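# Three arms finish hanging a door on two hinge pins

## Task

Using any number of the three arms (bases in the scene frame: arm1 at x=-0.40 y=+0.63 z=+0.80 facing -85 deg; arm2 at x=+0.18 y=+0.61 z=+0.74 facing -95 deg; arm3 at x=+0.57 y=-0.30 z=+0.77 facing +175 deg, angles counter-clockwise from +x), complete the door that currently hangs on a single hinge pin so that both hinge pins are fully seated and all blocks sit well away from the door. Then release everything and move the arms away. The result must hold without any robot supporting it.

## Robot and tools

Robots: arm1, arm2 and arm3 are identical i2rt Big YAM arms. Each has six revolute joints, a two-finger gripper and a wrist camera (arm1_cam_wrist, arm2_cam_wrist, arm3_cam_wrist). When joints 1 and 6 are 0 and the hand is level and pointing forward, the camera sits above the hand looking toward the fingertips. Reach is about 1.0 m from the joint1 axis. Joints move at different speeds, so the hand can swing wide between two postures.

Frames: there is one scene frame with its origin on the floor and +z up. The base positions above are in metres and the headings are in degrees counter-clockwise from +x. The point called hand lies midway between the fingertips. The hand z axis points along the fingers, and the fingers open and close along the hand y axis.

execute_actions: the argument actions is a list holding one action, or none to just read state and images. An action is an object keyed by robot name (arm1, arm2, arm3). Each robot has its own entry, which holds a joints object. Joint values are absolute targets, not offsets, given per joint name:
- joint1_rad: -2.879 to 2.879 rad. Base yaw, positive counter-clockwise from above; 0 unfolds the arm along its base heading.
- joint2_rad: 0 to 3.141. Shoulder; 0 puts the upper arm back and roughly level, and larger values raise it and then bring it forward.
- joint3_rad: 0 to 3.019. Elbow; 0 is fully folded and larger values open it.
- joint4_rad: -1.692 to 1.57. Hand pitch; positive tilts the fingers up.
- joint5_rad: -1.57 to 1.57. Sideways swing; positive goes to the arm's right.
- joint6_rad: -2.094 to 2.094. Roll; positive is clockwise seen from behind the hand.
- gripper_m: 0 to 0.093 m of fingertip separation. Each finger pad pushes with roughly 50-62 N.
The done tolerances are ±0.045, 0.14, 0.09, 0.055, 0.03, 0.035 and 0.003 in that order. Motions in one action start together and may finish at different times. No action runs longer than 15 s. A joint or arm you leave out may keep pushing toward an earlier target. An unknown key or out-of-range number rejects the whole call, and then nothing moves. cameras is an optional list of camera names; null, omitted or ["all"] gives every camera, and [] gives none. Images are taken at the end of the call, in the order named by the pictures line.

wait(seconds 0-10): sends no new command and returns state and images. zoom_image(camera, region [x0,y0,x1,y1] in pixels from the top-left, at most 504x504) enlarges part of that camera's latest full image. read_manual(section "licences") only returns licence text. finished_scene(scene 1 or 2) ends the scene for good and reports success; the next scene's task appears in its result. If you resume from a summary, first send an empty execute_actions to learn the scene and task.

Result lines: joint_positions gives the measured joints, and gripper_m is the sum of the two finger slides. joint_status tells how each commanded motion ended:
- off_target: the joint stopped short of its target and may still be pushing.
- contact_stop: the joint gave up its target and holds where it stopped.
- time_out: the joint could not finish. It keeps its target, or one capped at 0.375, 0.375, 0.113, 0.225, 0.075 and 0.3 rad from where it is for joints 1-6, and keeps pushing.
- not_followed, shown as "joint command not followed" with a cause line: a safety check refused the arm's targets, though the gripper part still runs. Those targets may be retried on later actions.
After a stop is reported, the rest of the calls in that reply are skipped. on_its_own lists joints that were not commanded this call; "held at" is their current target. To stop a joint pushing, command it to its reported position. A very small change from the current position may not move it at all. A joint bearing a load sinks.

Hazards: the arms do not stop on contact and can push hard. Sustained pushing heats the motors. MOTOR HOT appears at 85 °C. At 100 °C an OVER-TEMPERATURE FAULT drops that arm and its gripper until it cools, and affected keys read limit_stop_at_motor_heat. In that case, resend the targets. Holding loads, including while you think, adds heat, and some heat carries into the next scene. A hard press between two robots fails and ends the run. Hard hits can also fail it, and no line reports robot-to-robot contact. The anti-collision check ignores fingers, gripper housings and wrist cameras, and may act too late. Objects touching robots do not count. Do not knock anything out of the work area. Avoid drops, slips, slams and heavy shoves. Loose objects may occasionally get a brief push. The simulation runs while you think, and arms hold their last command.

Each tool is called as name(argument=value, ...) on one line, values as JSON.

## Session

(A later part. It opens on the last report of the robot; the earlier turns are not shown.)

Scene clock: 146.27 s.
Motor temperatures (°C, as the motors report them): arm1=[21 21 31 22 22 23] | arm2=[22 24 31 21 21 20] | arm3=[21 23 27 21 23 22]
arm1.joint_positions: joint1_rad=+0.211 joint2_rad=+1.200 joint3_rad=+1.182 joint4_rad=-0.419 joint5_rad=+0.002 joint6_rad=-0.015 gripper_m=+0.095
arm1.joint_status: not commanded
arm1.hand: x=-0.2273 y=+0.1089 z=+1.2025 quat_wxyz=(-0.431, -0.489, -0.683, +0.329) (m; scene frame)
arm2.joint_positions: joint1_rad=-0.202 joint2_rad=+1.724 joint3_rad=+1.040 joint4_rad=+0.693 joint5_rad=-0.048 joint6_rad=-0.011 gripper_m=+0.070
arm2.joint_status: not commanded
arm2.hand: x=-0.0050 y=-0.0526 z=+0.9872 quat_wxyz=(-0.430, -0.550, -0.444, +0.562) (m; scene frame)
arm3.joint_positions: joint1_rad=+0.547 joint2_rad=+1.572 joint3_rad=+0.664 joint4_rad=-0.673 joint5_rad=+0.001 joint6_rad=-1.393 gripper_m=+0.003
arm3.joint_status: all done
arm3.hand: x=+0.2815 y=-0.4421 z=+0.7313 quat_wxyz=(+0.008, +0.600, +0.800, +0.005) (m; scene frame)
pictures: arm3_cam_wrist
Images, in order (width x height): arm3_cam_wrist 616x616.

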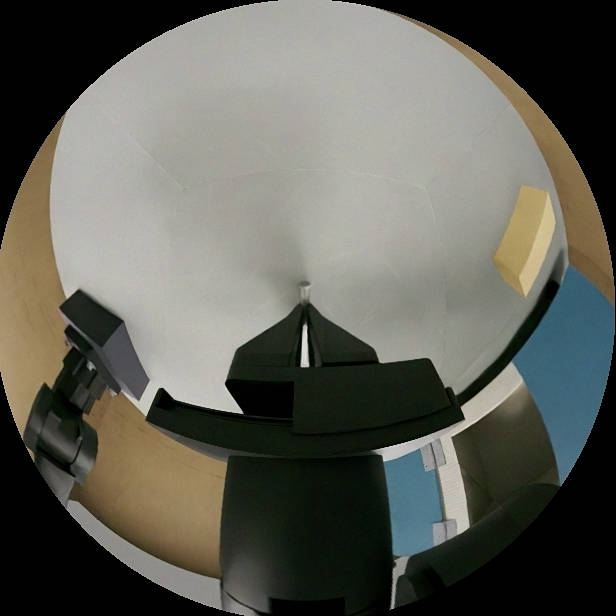

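execute_actions(actions=[{"arm3":{"joints":{"joint2_rad":1.40}}}], cameras=["arm3_cam_wrist"])

Scene clock: 152.03 s.
Motor temperatures (°C, as the motors report them): arm1=[21 21 31 22 22 23] | arm2=[22 24 31 21 21 20] | arm3=[21 23 27 21 23 22]
arm1.joint_positions: joint1_rad=+0.211 joint2_rad=+1.200 joint3_rad=+1.182 joint4_rad=-0.419 joint5_rad=+0.002 joint6_rad=-0.015 gripper_m=+0.095
arm1.joint_status: not commanded
arm1.hand: x=-0.2273 y=+0.1089 z=+1.2025 quat_wxyz=(-0.431, -0.489, -0.683, +0.329) (m; scene frame)
arm2.joint_positions: joint1_rad=-0.202 joint2_rad=+1.724 joint3_rad=+1.040 joint4_rad=+0.693 joint5_rad=-0.048 joint6_rad=-0.011 gripper_m=+0.070
arm2.joint_status: not commanded
arm2.hand: x=-0.0050 y=-0.0526 z=+0.9872 quat_wxyz=(-0.430, -0.550, -0.444, +0.562) (m; scene frame)
arm3.joint_positions: joint1_rad=+0.547 joint2_rad=+1.403 joint3_rad=+0.660 joint4_rad=-0.673 joint5_rad=+0.001 joint6_rad=-1.393 gripper_m=+0.003
arm3.joint_status: all done
arm3.hand: x=+0.2613 y=-0.4515 z=+0.7829 quat_wxyz=(-0.029, +0.598, +0.798, -0.069) (m; scene frame)
pictures: arm3_cam_wrist
Images, in order (width x height): arm3_cam_wrist 616x616.

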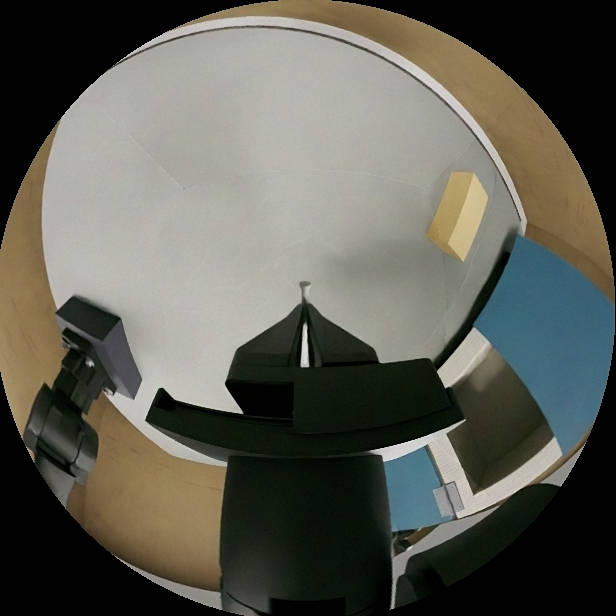

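execute_actions(actions=[{"arm3":{"joints":{"joint1_rad":0.005,"joint2_rad":1.29,"joint3_rad":0.91,"joint4_rad":0.455,"joint6_rad":0.01}}}], cameras=["arm2_cam_wrist","arm3_cam_wrist"])

zoom_image(camera="arm3_cam_wrist", region=[250, 250, 360, 370])

zoom_image(camera="arm2_cam_wrist", region=[220, 140, 350, 270])

Scene clock: 159.00 s.
Motor temperatures (°C, as the motors report them): arm1=[21 21 31 22 22 23] | arm2=[22 24 31 21 21 20] | arm3=[21 23 28 21 23 22]
arm1.joint_positions: joint1_rad=+0.211 joint2_rad=+1.200 joint3_rad=+1.182 joint4_rad=-0.419 joint5_rad=+0.002 joint6_rad=-0.015 gripper_m=+0.095
arm1.joint_status: not commanded
arm1.hand: x=-0.2273 y=+0.1089 z=+1.2025 quat_wxyz=(-0.431, -0.489, -0.683, +0.329) (m; scene frame)
arm2.joint_positions: joint1_rad=-0.202 joint2_rad=+1.724 joint3_rad=+1.040 joint4_rad=+0.693 joint5_rad=-0.048 joint6_rad=-0.011 gripper_m=+0.070
arm2.joint_status: not commanded
arm2.hand: x=-0.0050 y=-0.0526 z=+0.9872 quat_wxyz=(-0.430, -0.550, -0.444, +0.562) (m; scene frame)
arm3.joint_positions: joint1_rad=-0.003 joint2_rad=+1.308 joint3_rad=+0.876 joint4_rad=+0.428 joint5_rad=+0.001 joint6_rad=+0.002 gripper_m=+0.003
arm3.joint_status: all done
arm3.hand: x=-0.0132 y=-0.2439 z=+1.1178 quat_wxyz=(-0.028, +0.711, -0.035, -0.701) (m; scene frame)
pictures: arm2_cam_wrist, arm3_cam_wrist
Images, in order (width x height): arm2_cam_wrist 616x616, arm3_cam_wrist 616x616.

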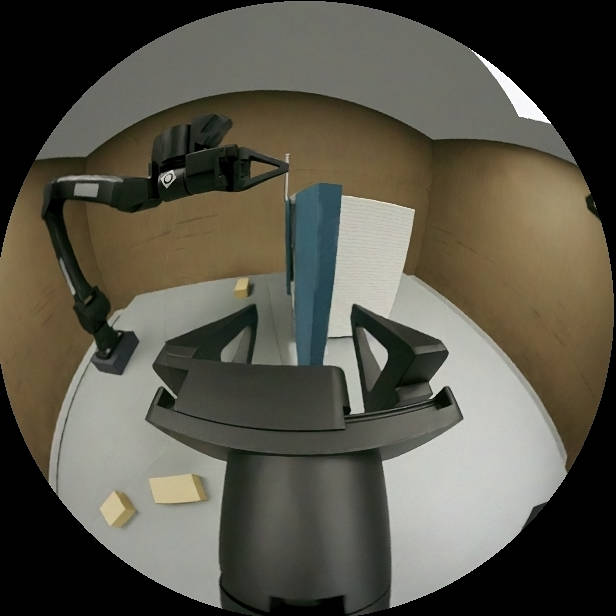

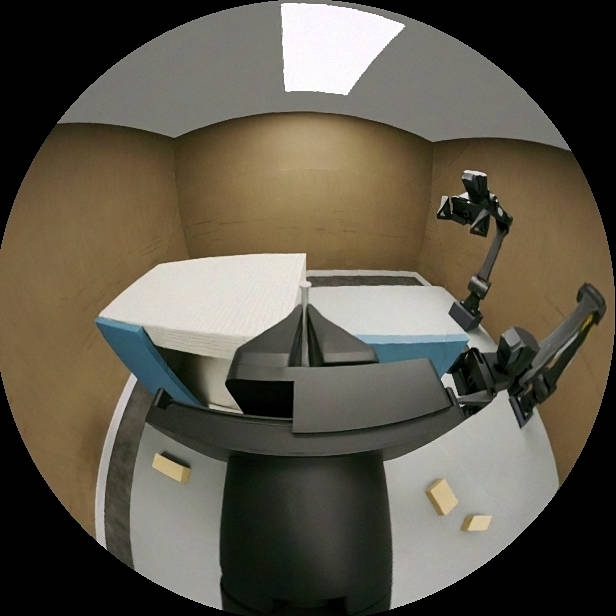

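Region (250, 250, 360, 370) of arm3_cam_wrist's 616x616 image, scaled by 4.200, with more detail than that image has; it fills the left 462 columns of this view, and the rest is white.

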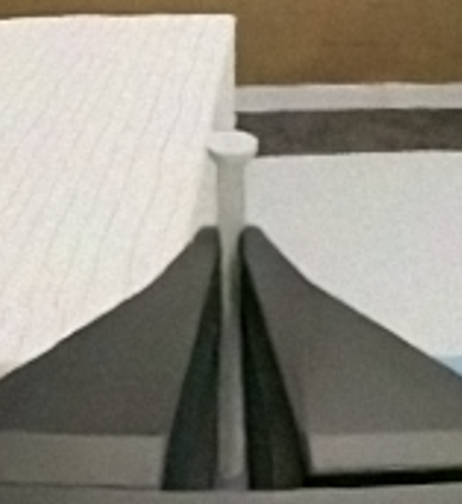

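Region (220, 140, 350, 270) of arm2_cam_wrist's 616x616 image, scaled by 3.877, with more detail than that image has.

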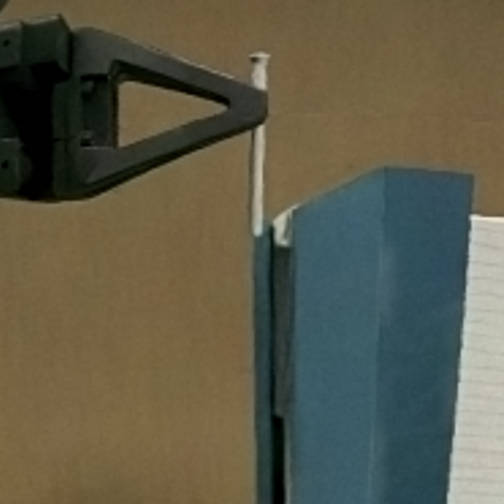

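execute_actions(actions=[{"arm3":{"joints":{"joint1_rad":0.023,"joint2_rad":1.344,"joint3_rad":0.94}}}], cameras=["arm2_cam_wrist","arm3_cam_wrist"])

zoom_image(camera="arm2_cam_wrist", region=[255, 145, 335, 225])

Scene clock: 180.07 s.
Motor temperatures (°C, as the motors report them): arm1=[21 21 32 22 22 23] | arm2=[22 24 32 21 21 20] | arm3=[21 23 31 21 23 22]
arm1.joint_positions: joint1_rad=+0.211 joint2_rad=+1.200 joint3_rad=+1.182 joint4_rad=-0.419 joint5_rad=+0.002 joint6_rad=-0.015 gripper_m=+0.095
arm1.joint_status: not commanded
arm1.hand: x=-0.2273 y=+0.1089 z=+1.2025 quat_wxyz=(-0.431, -0.489, -0.683, +0.329) (m; scene frame)
arm2.joint_positions: joint1_rad=-0.202 joint2_rad=+1.724 joint3_rad=+1.040 joint4_rad=+0.693 joint5_rad=-0.048 joint6_rad=-0.011 gripper_m=+0.070
arm2.joint_status: not commanded
arm2.hand: x=-0.0050 y=-0.0526 z=+0.9872 quat_wxyz=(-0.430, -0.550, -0.444, +0.562) (m; scene frame)
arm3.joint_positions: joint1_rad=+0.015 joint2_rad=+1.332 joint3_rad=+0.876 joint4_rad=+0.431 joint5_rad=+0.001 joint6_rad=+0.002 gripper_m=+0.003
arm3.joint_status: all done
arm3.hand: x=-0.0192 y=-0.2545 z=+1.1046 quat_wxyz=(-0.021, +0.719, -0.029, -0.694) (m; scene frame)
pictures: arm2_cam_wrist, arm3_cam_wrist
Images, in order (width x height): arm2_cam_wrist 616x616, arm3_cam_wrist 616x616.

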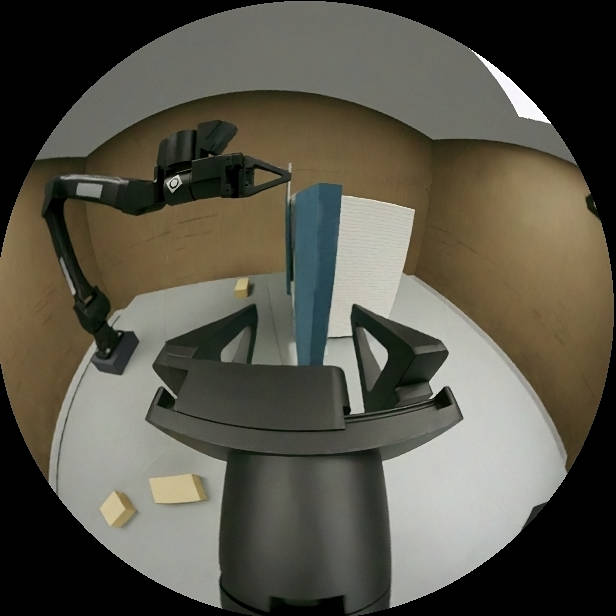

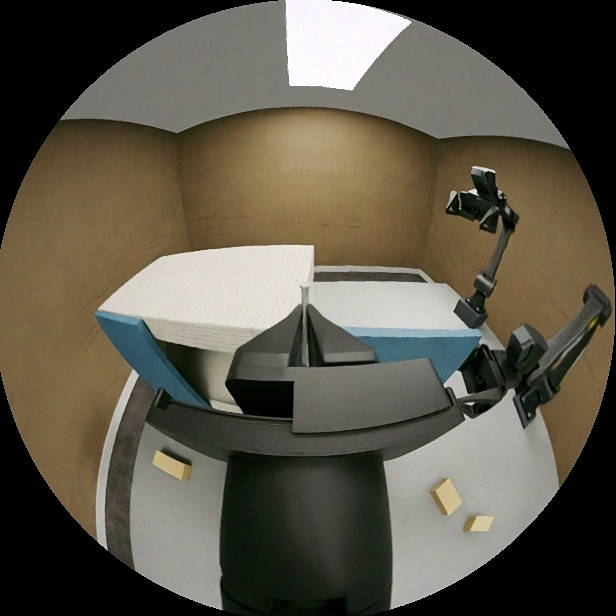

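Region (255, 145, 335, 225) of arm2_cam_wrist's 616x616 image, scaled by 6.300, with more detail than that image has.

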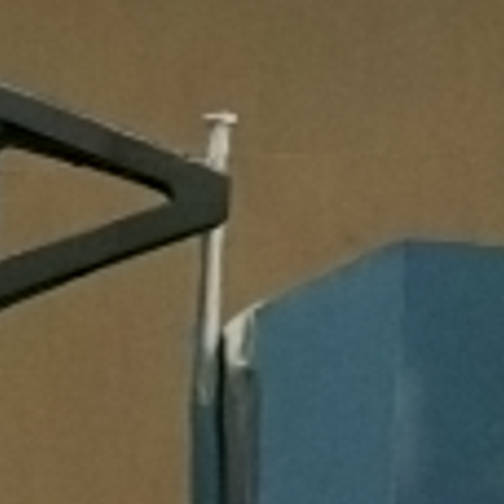

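execute_actions(actions=[{"arm3":{"joints":{"joint2_rad":1.298,"joint3_rad":0.985}}}], cameras=["arm2_cam_wrist"])

Scene clock: 185.90 s.
Motor temperatures (°C, as the motors report them): arm1=[21 21 32 22 22 23] | arm2=[22 24 32 21 21 20] | arm3=[21 23 33 21 23 22]
arm1.joint_positions: joint1_rad=+0.211 joint2_rad=+1.200 joint3_rad=+1.182 joint4_rad=-0.419 joint5_rad=+0.002 joint6_rad=-0.015 gripper_m=+0.095
arm1.joint_status: not commanded
arm1.hand: x=-0.2273 y=+0.1089 z=+1.2025 quat_wxyz=(-0.431, -0.489, -0.683, +0.329) (m; scene frame)
arm2.joint_positions: joint1_rad=-0.202 joint2_rad=+1.724 joint3_rad=+1.040 joint4_rad=+0.693 joint5_rad=-0.048 joint6_rad=-0.011 gripper_m=+0.070
arm2.joint_status: not commanded
arm2.hand: x=-0.0050 y=-0.0526 z=+0.9872 quat_wxyz=(-0.430, -0.550, -0.444, +0.562) (m; scene frame)
arm3.joint_positions: joint1_rad=+0.015 joint2_rad=+1.327 joint3_rad=+0.917 joint4_rad=+0.431 joint5_rad=+0.001 joint6_rad=+0.002 gripper_m=+0.003
arm3.joint_status: all done
arm3.hand: x=-0.0248 y=-0.2539 z=+1.1320 quat_wxyz=(-0.022, +0.703, -0.028, -0.710) (m; scene frame)
pictures: arm2_cam_wrist
Images, in order (width x height): arm2_cam_wrist 616x616.

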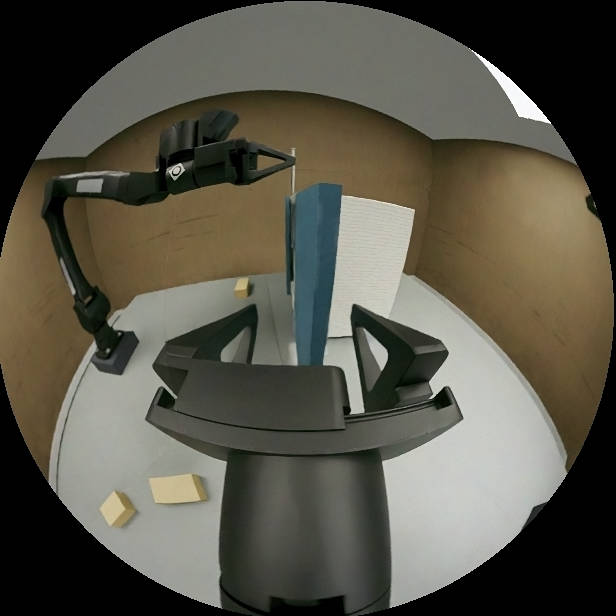

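zoom_image(camera="arm2_cam_wrist", region=[255, 140, 335, 220])

Region (255, 140, 335, 220) of arm2_cam_wrist's 616x616 image, scaled by 6.300, with more detail than that image has.

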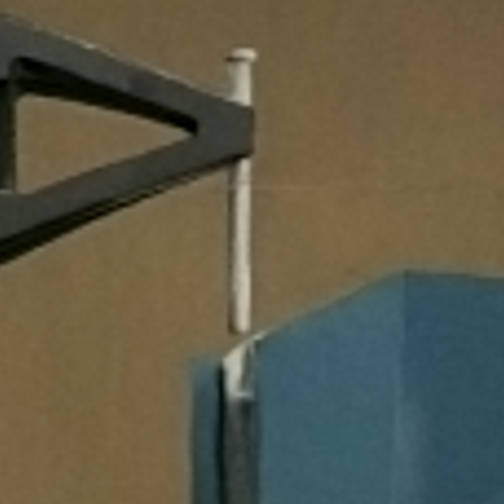

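execute_actions(actions=[{"arm2":{"joints":{"joint2_rad":1.55,"joint3_rad":0.86}}}], cameras=[])

execute_actions(actions=[{"arm2":{"joints":{"joint1_rad":0.155,"joint5_rad":0.5,"gripper_m":0.02}}}], cameras=[])

execute_actions(actions=[{"arm2":{"joints":{"joint2_rad":2.04,"joint3_rad":1.57,"joint4_rad":0.535,"joint5_rad":1.2}},"arm1":{"joints":{"joint1_rad":0.63,"joint2_rad":1.96,"joint3_rad":1.30,"joint4_rad":0.75,"joint5_rad":0.71,"joint6_rad":0.0,"gripper_m":0.07}}}])

Scene clock: 201.97 s.
Motor temperatures (°C, as the motors report them): arm1=[21 21 32 22 22 23] | arm2=[22 25 33 21 21 20] | arm3=[21 24 35 21 23 22]
arm1.joint_positions: joint1_rad=+0.211 joint2_rad=+1.200 joint3_rad=+1.182 joint4_rad=-0.419 joint5_rad=+0.002 joint6_rad=-0.015 gripper_m=+0.095
arm1.joint_status: not commanded
arm1.hand: x=-0.2273 y=+0.1089 z=+1.2025 quat_wxyz=(-0.431, -0.489, -0.683, +0.329) (m; scene frame)
arm2.joint_positions: joint1_rad=-0.202 joint2_rad=+1.541 joint3_rad=+0.871 joint4_rad=+0.693 joint5_rad=-0.048 joint6_rad=-0.011 gripper_m=+0.070
arm2.joint_status: all done
arm2.hand: x=+0.0137 y=+0.0095 z=+1.0124 quat_wxyz=(-0.433, -0.545, -0.440, +0.566) (m; scene frame)
arm3.joint_positions: joint1_rad=+0.015 joint2_rad=+1.327 joint3_rad=+0.917 joint4_rad=+0.431 joint5_rad=+0.001 joint6_rad=+0.002 gripper_m=+0.003
arm3.joint_status: not commanded
arm3.hand: x=-0.0248 y=-0.2539 z=+1.1320 quat_wxyz=(-0.022, +0.703, -0.028, -0.710) (m; scene frame)
pictures: none
No camera images: the call's "cameras" was empty. Leave "cameras" out to get every camera's image.

Scene clock: 203.23 s.
Motor temperatures (°C, as the motors report them): arm1=[21 21 32 22 22 23] | arm2=[22 25 32 21 21 20] | arm3=[21 24 35 21 23 22]
arm1.joint_positions: joint1_rad=+0.211 joint2_rad=+1.200 joint3_rad=+1.182 joint4_rad=-0.419 joint5_rad=+0.002 joint6_rad=-0.015 gripper_m=+0.095
arm1.joint_status: not commanded
arm1.hand: x=-0.2273 y=+0.1089 z=+1.2025 quat_wxyz=(-0.431, -0.489, -0.683, +0.329) (m; scene frame)
arm2.joint_positions: joint1_rad=+0.158 joint2_rad=+1.541 joint3_rad=+0.871 joint4_rad=+0.693 joint5_rad=+0.496 joint6_rad=-0.010 gripper_m=+0.020
arm2.joint_status: all done
arm2.hand: x=+0.1446 y=+0.0024 z=+1.0102 quat_wxyz=(-0.383, -0.586, -0.385, +0.601) (m; scene frame)
arm3.joint_positions: joint1_rad=+0.015 joint2_rad=+1.327 joint3_rad=+0.917 joint4_rad=+0.431 joint5_rad=+0.001 joint6_rad=+0.002 gripper_m=+0.003
arm3.joint_status: not commanded
arm3.hand: x=-0.0248 y=-0.2539 z=+1.1320 quat_wxyz=(-0.022, +0.703, -0.028, -0.710) (m; scene frame)
pictures: none
No camera images: the call's "cameras" was empty. Leave "cameras" out to get every camera's image.

Scene clock: 204.87 s.
Motor temperatures (°C, as the motors report them): arm1=[21 22 32 22 22 23] | arm2=[22 25 32 21 21 20] | arm3=[21 24 36 21 23 22]
arm1.joint_positions: joint1_rad=+0.640 joint2_rad=+1.982 joint3_rad=+1.276 joint4_rad=+0.731 joint5_rad=+0.708 joint6_rad=-0.013 gripper_m=+0.070
arm1.joint_status: all done
arm1.hand: x=+0.0121 y=+0.0158 z=+1.0127 quat_wxyz=(-0.514, -0.483, -0.499, +0.503) (m; scene frame)
arm2.joint_positions: joint1_rad=+0.158 joint2_rad=+2.035 joint3_rad=+1.524 joint4_rad=+0.548 joint5_rad=+1.195 joint6_rad=-0.010 gripper_m=+0.020
arm2.joint_status: all done
arm2.hand: x=+0.0752 y=-0.1220 z=+0.9877 quat_wxyz=(-0.163, -0.683, -0.152, +0.696) (m; scene frame)
arm3.joint_positions: joint1_rad=+0.015 joint2_rad=+1.327 joint3_rad=+0.917 joint4_rad=+0.431 joint5_rad=+0.001 joint6_rad=+0.002 gripper_m=+0.003
arm3.joint_status: not commanded
arm3.hand: x=-0.0248 y=-0.2539 z=+1.1320 quat_wxyz=(-0.022, +0.703, -0.028, -0.710) (m; scene frame)
pictures: arm1_cam_wrist, arm2_cam_wrist, arm3_cam_wrist
Images, in order (width x height): arm1_cam_wrist 616x616, arm2_cam_wrist 616x616, arm3_cam_wrist 616x616.

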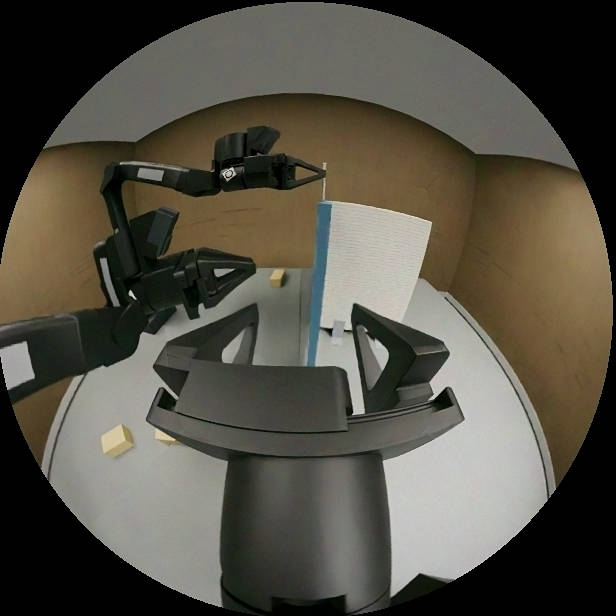

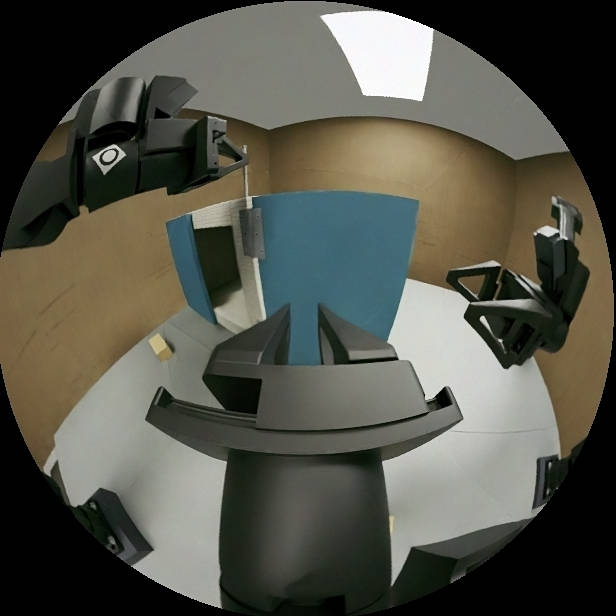

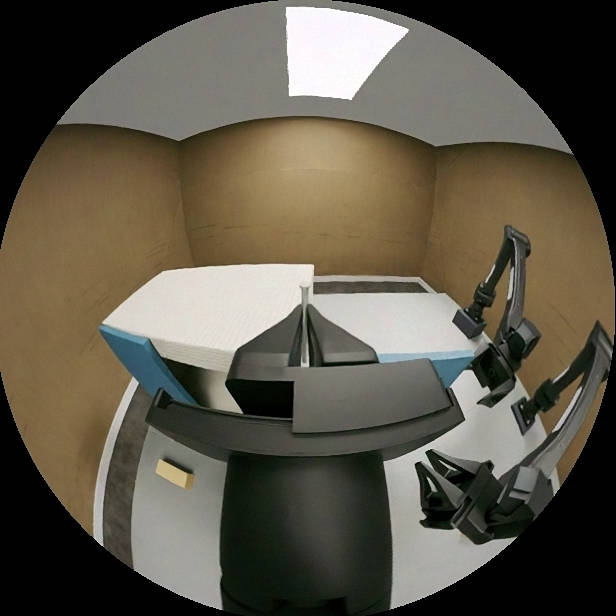

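zoom_image(camera="arm2_cam_wrist", region=[205, 140, 295, 265])

Region (205, 140, 295, 265) of arm2_cam_wrist's 616x616 image, scaled by 4.032, with more detail than that image has; it fills the left 363 columns of this view, and the rest is white.

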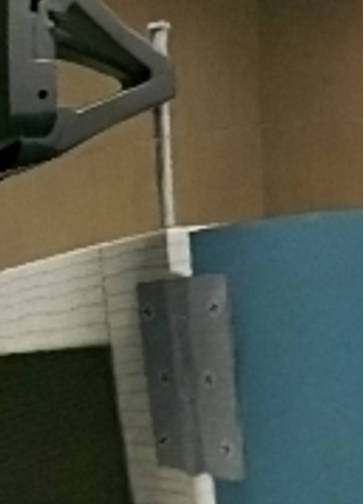

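execute_actions(actions=[{"arm3":{"joints":{"joint1_rad":0.004,"joint2_rad":1.353,"joint3_rad":0.897,"joint4_rad":0.49}}}], cameras=["arm2_cam_wrist","arm1_cam_wrist"])

zoom_image(camera="arm2_cam_wrist", region=[215, 150, 285, 230])

zoom_image(camera="arm1_cam_wrist", region=[290, 155, 360, 235])

Scene clock: 212.63 s.
Motor temperatures (°C, as the motors report them): arm1=[21 23 32 22 22 23] | arm2=[22 25 33 21 21 20] | arm3=[21 24 36 21 23 22]
arm1.joint_positions: joint1_rad=+0.640 joint2_rad=+1.982 joint3_rad=+1.276 joint4_rad=+0.731 joint5_rad=+0.708 joint6_rad=-0.013 gripper_m=+0.070
arm1.joint_status: not commanded
arm1.hand: x=+0.0121 y=+0.0158 z=+1.0127 quat_wxyz=(-0.514, -0.483, -0.499, +0.503) (m; scene frame)
arm2.joint_positions: joint1_rad=+0.158 joint2_rad=+2.035 joint3_rad=+1.524 joint4_rad=+0.548 joint5_rad=+1.195 joint6_rad=-0.010 gripper_m=+0.020
arm2.joint_status: not commanded
arm2.hand: x=+0.0752 y=-0.1220 z=+0.9877 quat_wxyz=(-0.163, -0.683, -0.152, +0.696) (m; scene frame)
arm3.joint_positions: joint1_rad=+0.015 joint2_rad=+1.340 joint3_rad=+0.899 joint4_rad=+0.465 joint5_rad=+0.001 joint6_rad=+0.002 gripper_m=+0.003
arm3.joint_status: all done
arm3.hand: x=-0.0249 y=-0.2540 z=+1.1222 quat_wxyz=(-0.022, +0.702, -0.028, -0.712) (m; scene frame)
pictures: arm1_cam_wrist, arm2_cam_wrist
Images, in order (width x height): arm1_cam_wrist 616x616, arm2_cam_wrist 616x616.

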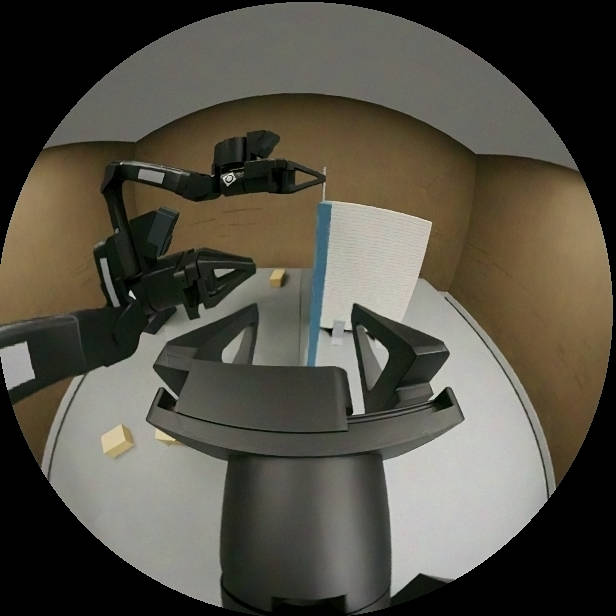

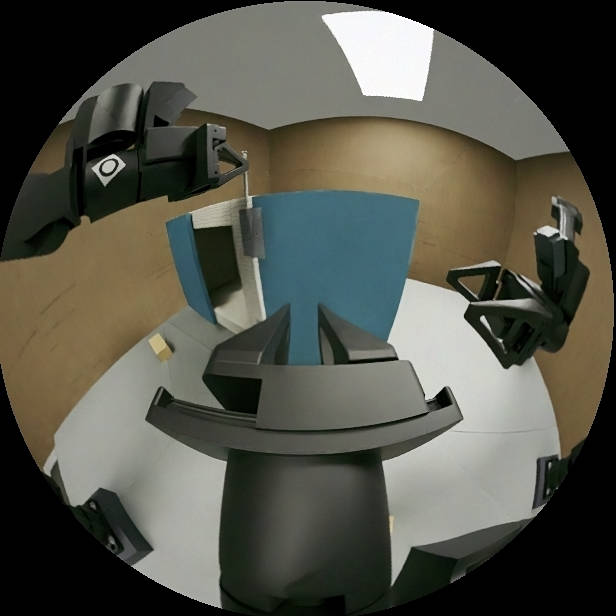

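Region (215, 150, 285, 230) of arm2_cam_wrist's 616x616 image, scaled by 6.300, with more detail than that image has; it fills the left 441 columns of this view, and the rest is white.

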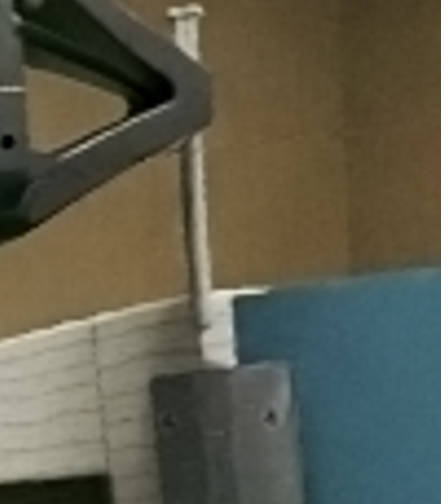

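Region (290, 155, 360, 235) of arm1_cam_wrist's 616x616 image, scaled by 6.300, with more detail than that image has; it fills the left 441 columns of this view, and the rest is white.

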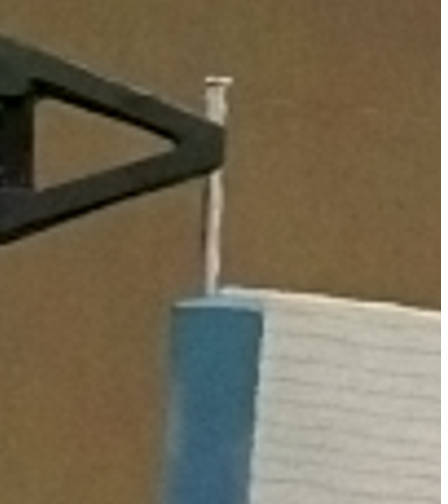

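execute_actions(actions=[{"arm3":{"joints":{"joint1_rad":0.015,"joint5_rad":0.022}}}], cameras=["arm2_cam_wrist"])

zoom_image(camera="arm2_cam_wrist", region=[225, 180, 275, 230])

Scene clock: 216.83 s.
Motor temperatures (°C, as the motors report them): arm1=[21 23 32 22 22 23] | arm2=[22 26 33 21 21 20] | arm3=[21 24 35 21 23 22]
arm1.joint_positions: joint1_rad=+0.640 joint2_rad=+1.982 joint3_rad=+1.276 joint4_rad=+0.731 joint5_rad=+0.708 joint6_rad=-0.013 gripper_m=+0.070
arm1.joint_status: not commanded
arm1.hand: x=+0.0121 y=+0.0158 z=+1.0127 quat_wxyz=(-0.514, -0.483, -0.499, +0.503) (m; scene frame)
arm2.joint_positions: joint1_rad=+0.158 joint2_rad=+2.035 joint3_rad=+1.524 joint4_rad=+0.548 joint5_rad=+1.195 joint6_rad=-0.010 gripper_m=+0.020
arm2.joint_status: not commanded
arm2.hand: x=+0.0752 y=-0.1220 z=+0.9877 quat_wxyz=(-0.163, -0.683, -0.152, +0.696) (m; scene frame)
arm3.joint_positions: joint1_rad=+0.015 joint2_rad=+1.340 joint3_rad=+0.899 joint4_rad=+0.465 joint5_rad=+0.019 joint6_rad=+0.002 gripper_m=+0.003
arm3.joint_status: all done
arm3.hand: x=-0.0246 y=-0.2509 z=+1.1222 quat_wxyz=(-0.028, +0.701, -0.034, -0.711) (m; scene frame)
pictures: arm2_cam_wrist
Images, in order (width x height): arm2_cam_wrist 616x616.

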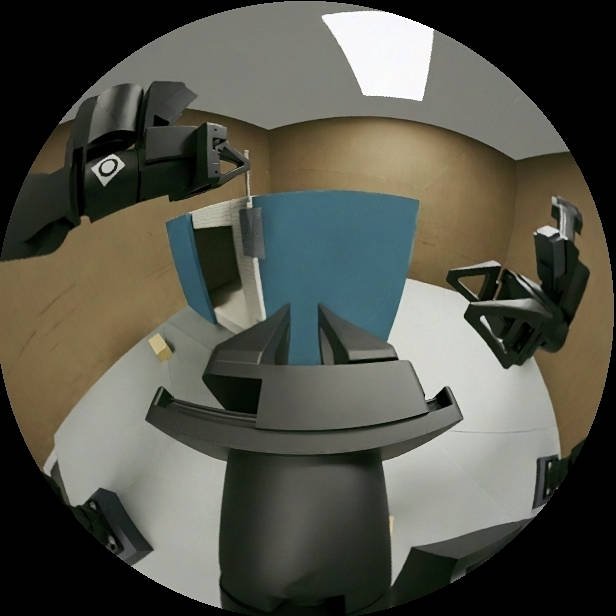

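Region (225, 180, 275, 230) of arm2_cam_wrist's 616x616 image, scaled by 10.080, with more detail than that image has.

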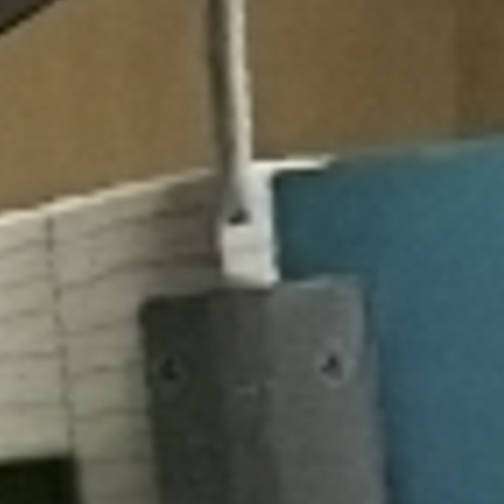

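execute_actions(actions=[{"arm3":{"joints":{"joint2_rad":1.363,"joint3_rad":0.883,"joint4_rad":0.514,"joint5_rad":0.027}},"arm1":{"joints":{"joint1_rad":0.572,"joint2_rad":2.09,"joint3_rad":1.525,"joint4_rad":0.61,"joint5_rad":0.772}}}], cameras=["arm2_cam_wrist","arm1_cam_wrist"])

zoom_image(camera="arm2_cam_wrist", region=[225, 180, 275, 230])

Scene clock: 231.90 s.
Motor temperatures (°C, as the motors report them): arm1=[21 24 32 22 22 23] | arm2=[22 26 34 21 21 20] | arm3=[21 24 33 21 23 22]
arm1.joint_positions: joint1_rad=+0.568 joint2_rad=+2.086 joint3_rad=+1.473 joint4_rad=+0.616 joint5_rad=+0.770 joint6_rad=-0.013 gripper_m=+0.070
arm1.joint_status: all done
arm1.hand: x=-0.0109 y=-0.0536 z=+1.0133 quat_wxyz=(-0.472, -0.517, -0.473, +0.535) (m; scene frame)
arm2.joint_positions: joint1_rad=+0.158 joint2_rad=+2.035 joint3_rad=+1.524 joint4_rad=+0.548 joint5_rad=+1.195 joint6_rad=-0.010 gripper_m=+0.020
arm2.joint_status: not commanded
arm2.hand: x=+0.0752 y=-0.1220 z=+0.9877 quat_wxyz=(-0.163, -0.683, -0.152, +0.696) (m; scene frame)
arm3.joint_positions: joint1_rad=+0.015 joint2_rad=+1.348 joint3_rad=+0.887 joint4_rad=+0.487 joint5_rad=+0.024 joint6_rad=+0.002 gripper_m=+0.003
arm3.joint_status: all done
arm3.hand: x=-0.0241 y=-0.2500 z=+1.1161 quat_wxyz=(-0.030, +0.701, -0.036, -0.712) (m; scene frame)
pictures: arm1_cam_wrist, arm2_cam_wrist
Images, in order (width x height): arm1_cam_wrist 616x616, arm2_cam_wrist 616x616.

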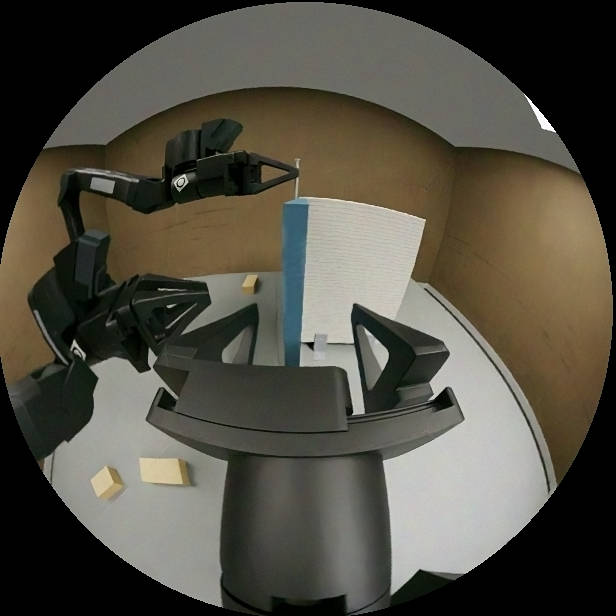

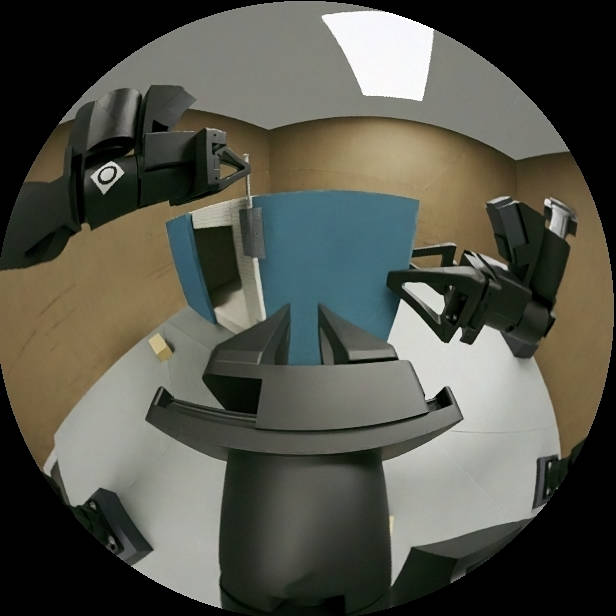

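Region (225, 180, 275, 230) of arm2_cam_wrist's 616x616 image, scaled by 10.080, with more detail than that image has.

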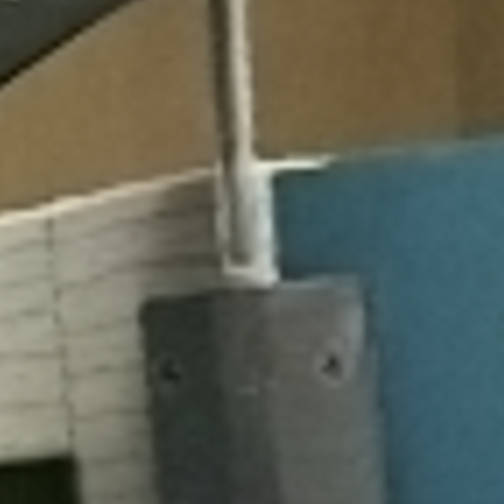

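execute_actions(actions=[{"arm3":{"joints":{"joint2_rad":1.378,"joint3_rad":0.869,"joint4_rad":0.544}}}], cameras=["arm2_cam_wrist"])

zoom_image(camera="arm2_cam_wrist", region=[215, 155, 285, 230])

Scene clock: 237.00 s.
Motor temperatures (°C, as the motors report them): arm1=[21 25 33 22 22 23] | arm2=[22 27 34 21 21 20] | arm3=[21 24 32 21 23 22]
arm1.joint_positions: joint1_rad=+0.568 joint2_rad=+2.086 joint3_rad=+1.473 joint4_rad=+0.616 joint5_rad=+0.770 joint6_rad=-0.013 gripper_m=+0.070
arm1.joint_status: not commanded
arm1.hand: x=-0.0109 y=-0.0536 z=+1.0133 quat_wxyz=(-0.472, -0.517, -0.473, +0.535) (m; scene frame)
arm2.joint_positions: joint1_rad=+0.158 joint2_rad=+2.035 joint3_rad=+1.524 joint4_rad=+0.548 joint5_rad=+1.195 joint6_rad=-0.010 gripper_m=+0.020
arm2.joint_status: not commanded
arm2.hand: x=+0.0752 y=-0.1220 z=+0.9877 quat_wxyz=(-0.163, -0.683, -0.152, +0.696) (m; scene frame)
arm3.joint_positions: joint1_rad=+0.015 joint2_rad=+1.355 joint3_rad=+0.878 joint4_rad=+0.522 joint5_rad=+0.024 joint6_rad=+0.002 gripper_m=+0.003
arm3.joint_status: all done
arm3.hand: x=-0.0240 y=-0.2500 z=+1.1152 quat_wxyz=(-0.030, +0.694, -0.036, -0.719) (m; scene frame)
pictures: arm2_cam_wrist
Images, in order (width x height): arm2_cam_wrist 616x616.

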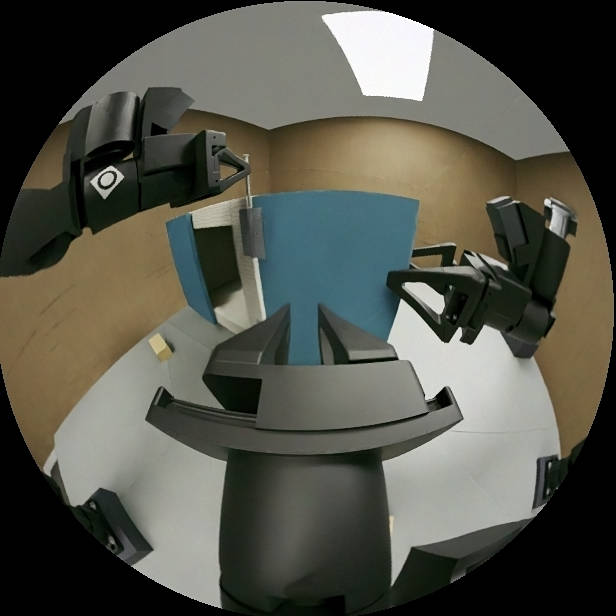

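Region (215, 155, 285, 230) of arm2_cam_wrist's 616x616 image, scaled by 6.720, with more detail than that image has; it fills the left 470 columns of this view, and the rest is white.

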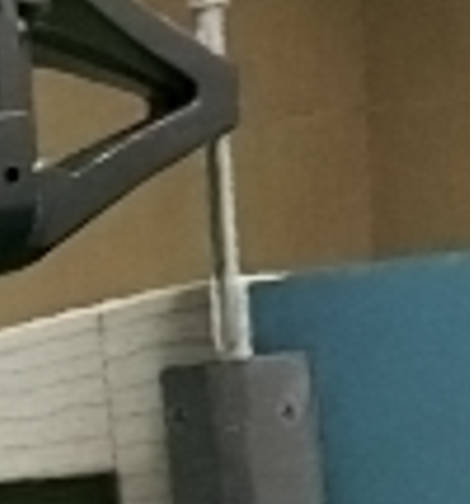

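execute_actions(actions=[{"arm1":{"joints":{"joint1_rad":0.63,"joint5_rad":0.83}},"arm3":{"joints":{"joint2_rad":1.36,"joint3_rad":0.878,"joint4_rad":0.53}}}], cameras=["arm1_cam_wrist"])

zoom_image(camera="arm1_cam_wrist", region=[280, 150, 360, 240])

Scene clock: 241.60 s.
Motor temperatures (°C, as the motors report them): arm1=[21 25 33 22 22 23] | arm2=[22 27 34 20 21 20] | arm3=[21 24 32 21 23 22]
arm1.joint_positions: joint1_rad=+0.634 joint2_rad=+2.086 joint3_rad=+1.473 joint4_rad=+0.616 joint5_rad=+0.828 joint6_rad=-0.013 gripper_m=+0.070
arm1.joint_status: all done
arm1.hand: x=+0.0236 y=-0.0261 z=+1.0125 quat_wxyz=(-0.474, -0.515, -0.475, +0.533) (m; scene frame)
arm2.joint_positions: joint1_rad=+0.158 joint2_rad=+2.035 joint3_rad=+1.524 joint4_rad=+0.548 joint5_rad=+1.195 joint6_rad=-0.010 gripper_m=+0.020
arm2.joint_status: not commanded
arm2.hand: x=+0.0752 y=-0.1220 z=+0.9877 quat_wxyz=(-0.163, -0.683, -0.152, +0.696) (m; scene frame)
arm3.joint_positions: joint1_rad=+0.015 joint2_rad=+1.355 joint3_rad=+0.878 joint4_rad=+0.522 joint5_rad=+0.024 joint6_rad=+0.002 gripper_m=+0.003
arm3.joint_status: all done
arm3.hand: x=-0.0240 y=-0.2500 z=+1.1152 quat_wxyz=(-0.030, +0.694, -0.036, -0.719) (m; scene frame)
pictures: arm1_cam_wrist
Images, in order (width x height): arm1_cam_wrist 616x616.

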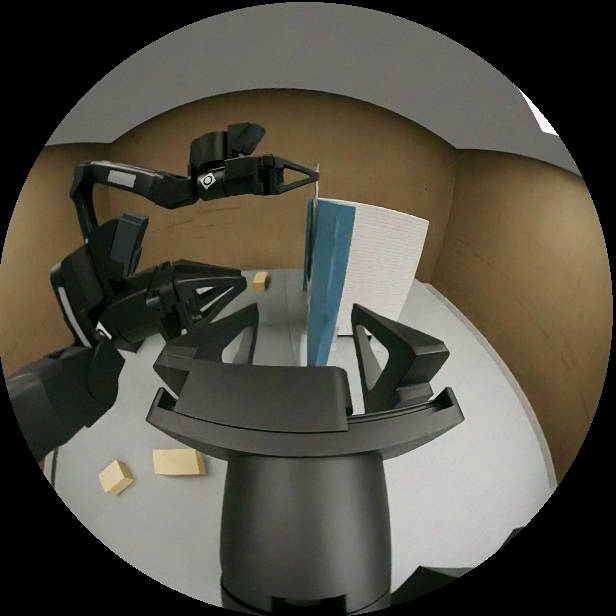

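Region (280, 150, 360, 240) of arm1_cam_wrist's 616x616 image, scaled by 5.600, with more detail than that image has.

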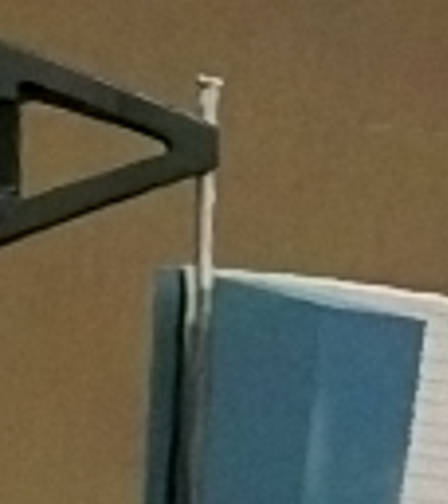

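zoom_image(camera="arm1_cam_wrist", region=[300, 190, 330, 225])

Region (300, 190, 330, 225) of arm1_cam_wrist's 616x616 image, scaled by 14.400, with more detail than that image has; it fills the left 432 columns of this view, and the rest is white.

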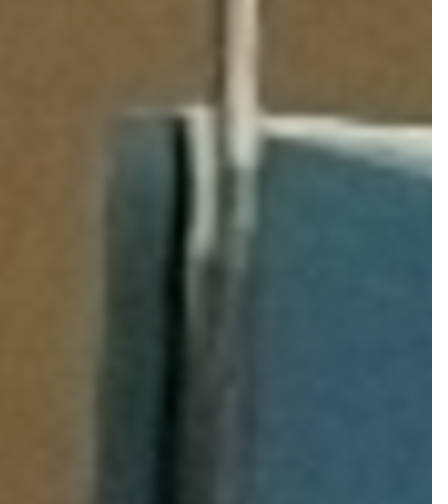

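execute_actions(actions=[{"arm3":{"joints":{"joint4_rad":0.492,"joint5_rad":0.035}}}], cameras=["arm1_cam_wrist","arm2_cam_wrist"])

zoom_image(camera="arm1_cam_wrist", region=[290, 160, 345, 225])

zoom_image(camera="arm2_cam_wrist", region=[215, 155, 285, 230])

Scene clock: 251.10 s.
Motor temperatures (°C, as the motors report them): arm1=[21 25 34 22 22 23] | arm2=[22 27 34 20 21 20] | arm3=[21 24 32 21 23 22]
arm1.joint_positions: joint1_rad=+0.634 joint2_rad=+2.086 joint3_rad=+1.473 joint4_rad=+0.616 joint5_rad=+0.828 joint6_rad=-0.013 gripper_m=+0.070
arm1.joint_status: not commanded
arm1.hand: x=+0.0236 y=-0.0261 z=+1.0125 quat_wxyz=(-0.474, -0.515, -0.475, +0.533) (m; scene frame)
arm2.joint_positions: joint1_rad=+0.158 joint2_rad=+2.035 joint3_rad=+1.524 joint4_rad=+0.548 joint5_rad=+1.195 joint6_rad=-0.010 gripper_m=+0.020
arm2.joint_status: not commanded
arm2.hand: x=+0.0752 y=-0.1220 z=+0.9877 quat_wxyz=(-0.163, -0.683, -0.152, +0.696) (m; scene frame)
arm3.joint_positions: joint1_rad=+0.015 joint2_rad=+1.355 joint3_rad=+0.878 joint4_rad=+0.508 joint5_rad=+0.036 joint6_rad=+0.003 gripper_m=+0.003
arm3.joint_status: all done
arm3.hand: x=-0.0239 y=-0.2480 z=+1.1117 quat_wxyz=(-0.034, +0.699, -0.041, -0.713) (m; scene frame)
pictures: arm1_cam_wrist, arm2_cam_wrist
Images, in order (width x height): arm1_cam_wrist 616x616, arm2_cam_wrist 616x616.

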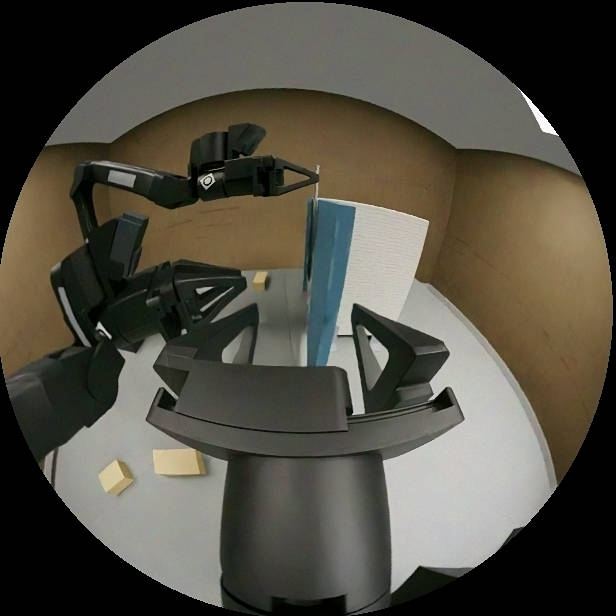

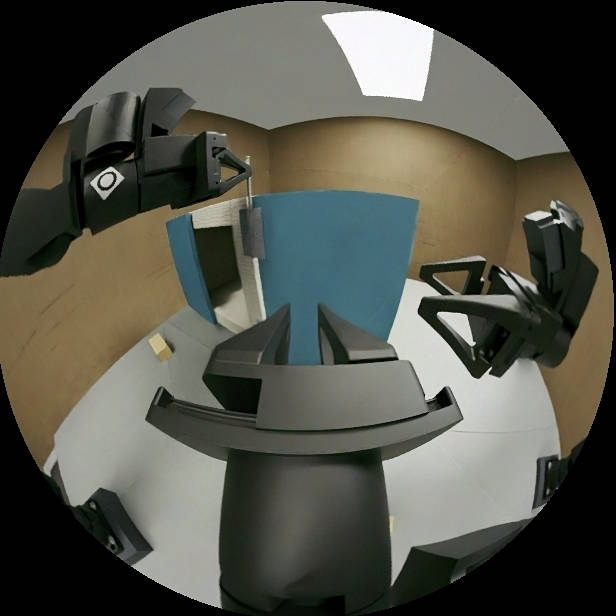

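Region (290, 160, 345, 225) of arm1_cam_wrist's 616x616 image, scaled by 7.754, with more detail than that image has; it fills the left 426 columns of this view, and the rest is white.

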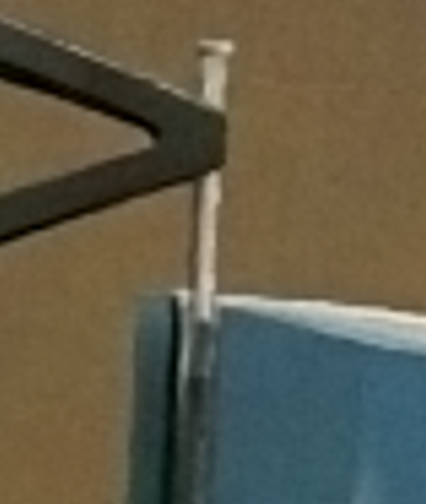

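Region (215, 155, 285, 230) of arm2_cam_wrist's 616x616 image, scaled by 6.720, with more detail than that image has; it fills the left 470 columns of this view, and the rest is white.

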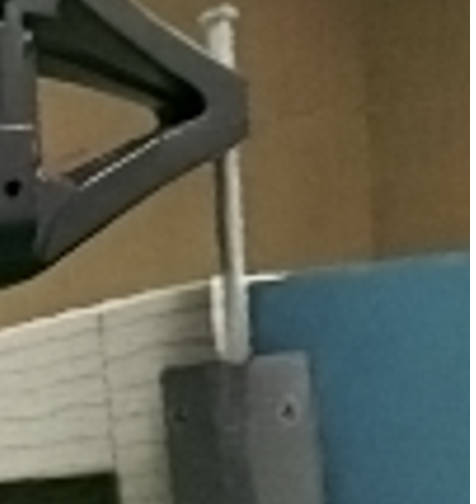

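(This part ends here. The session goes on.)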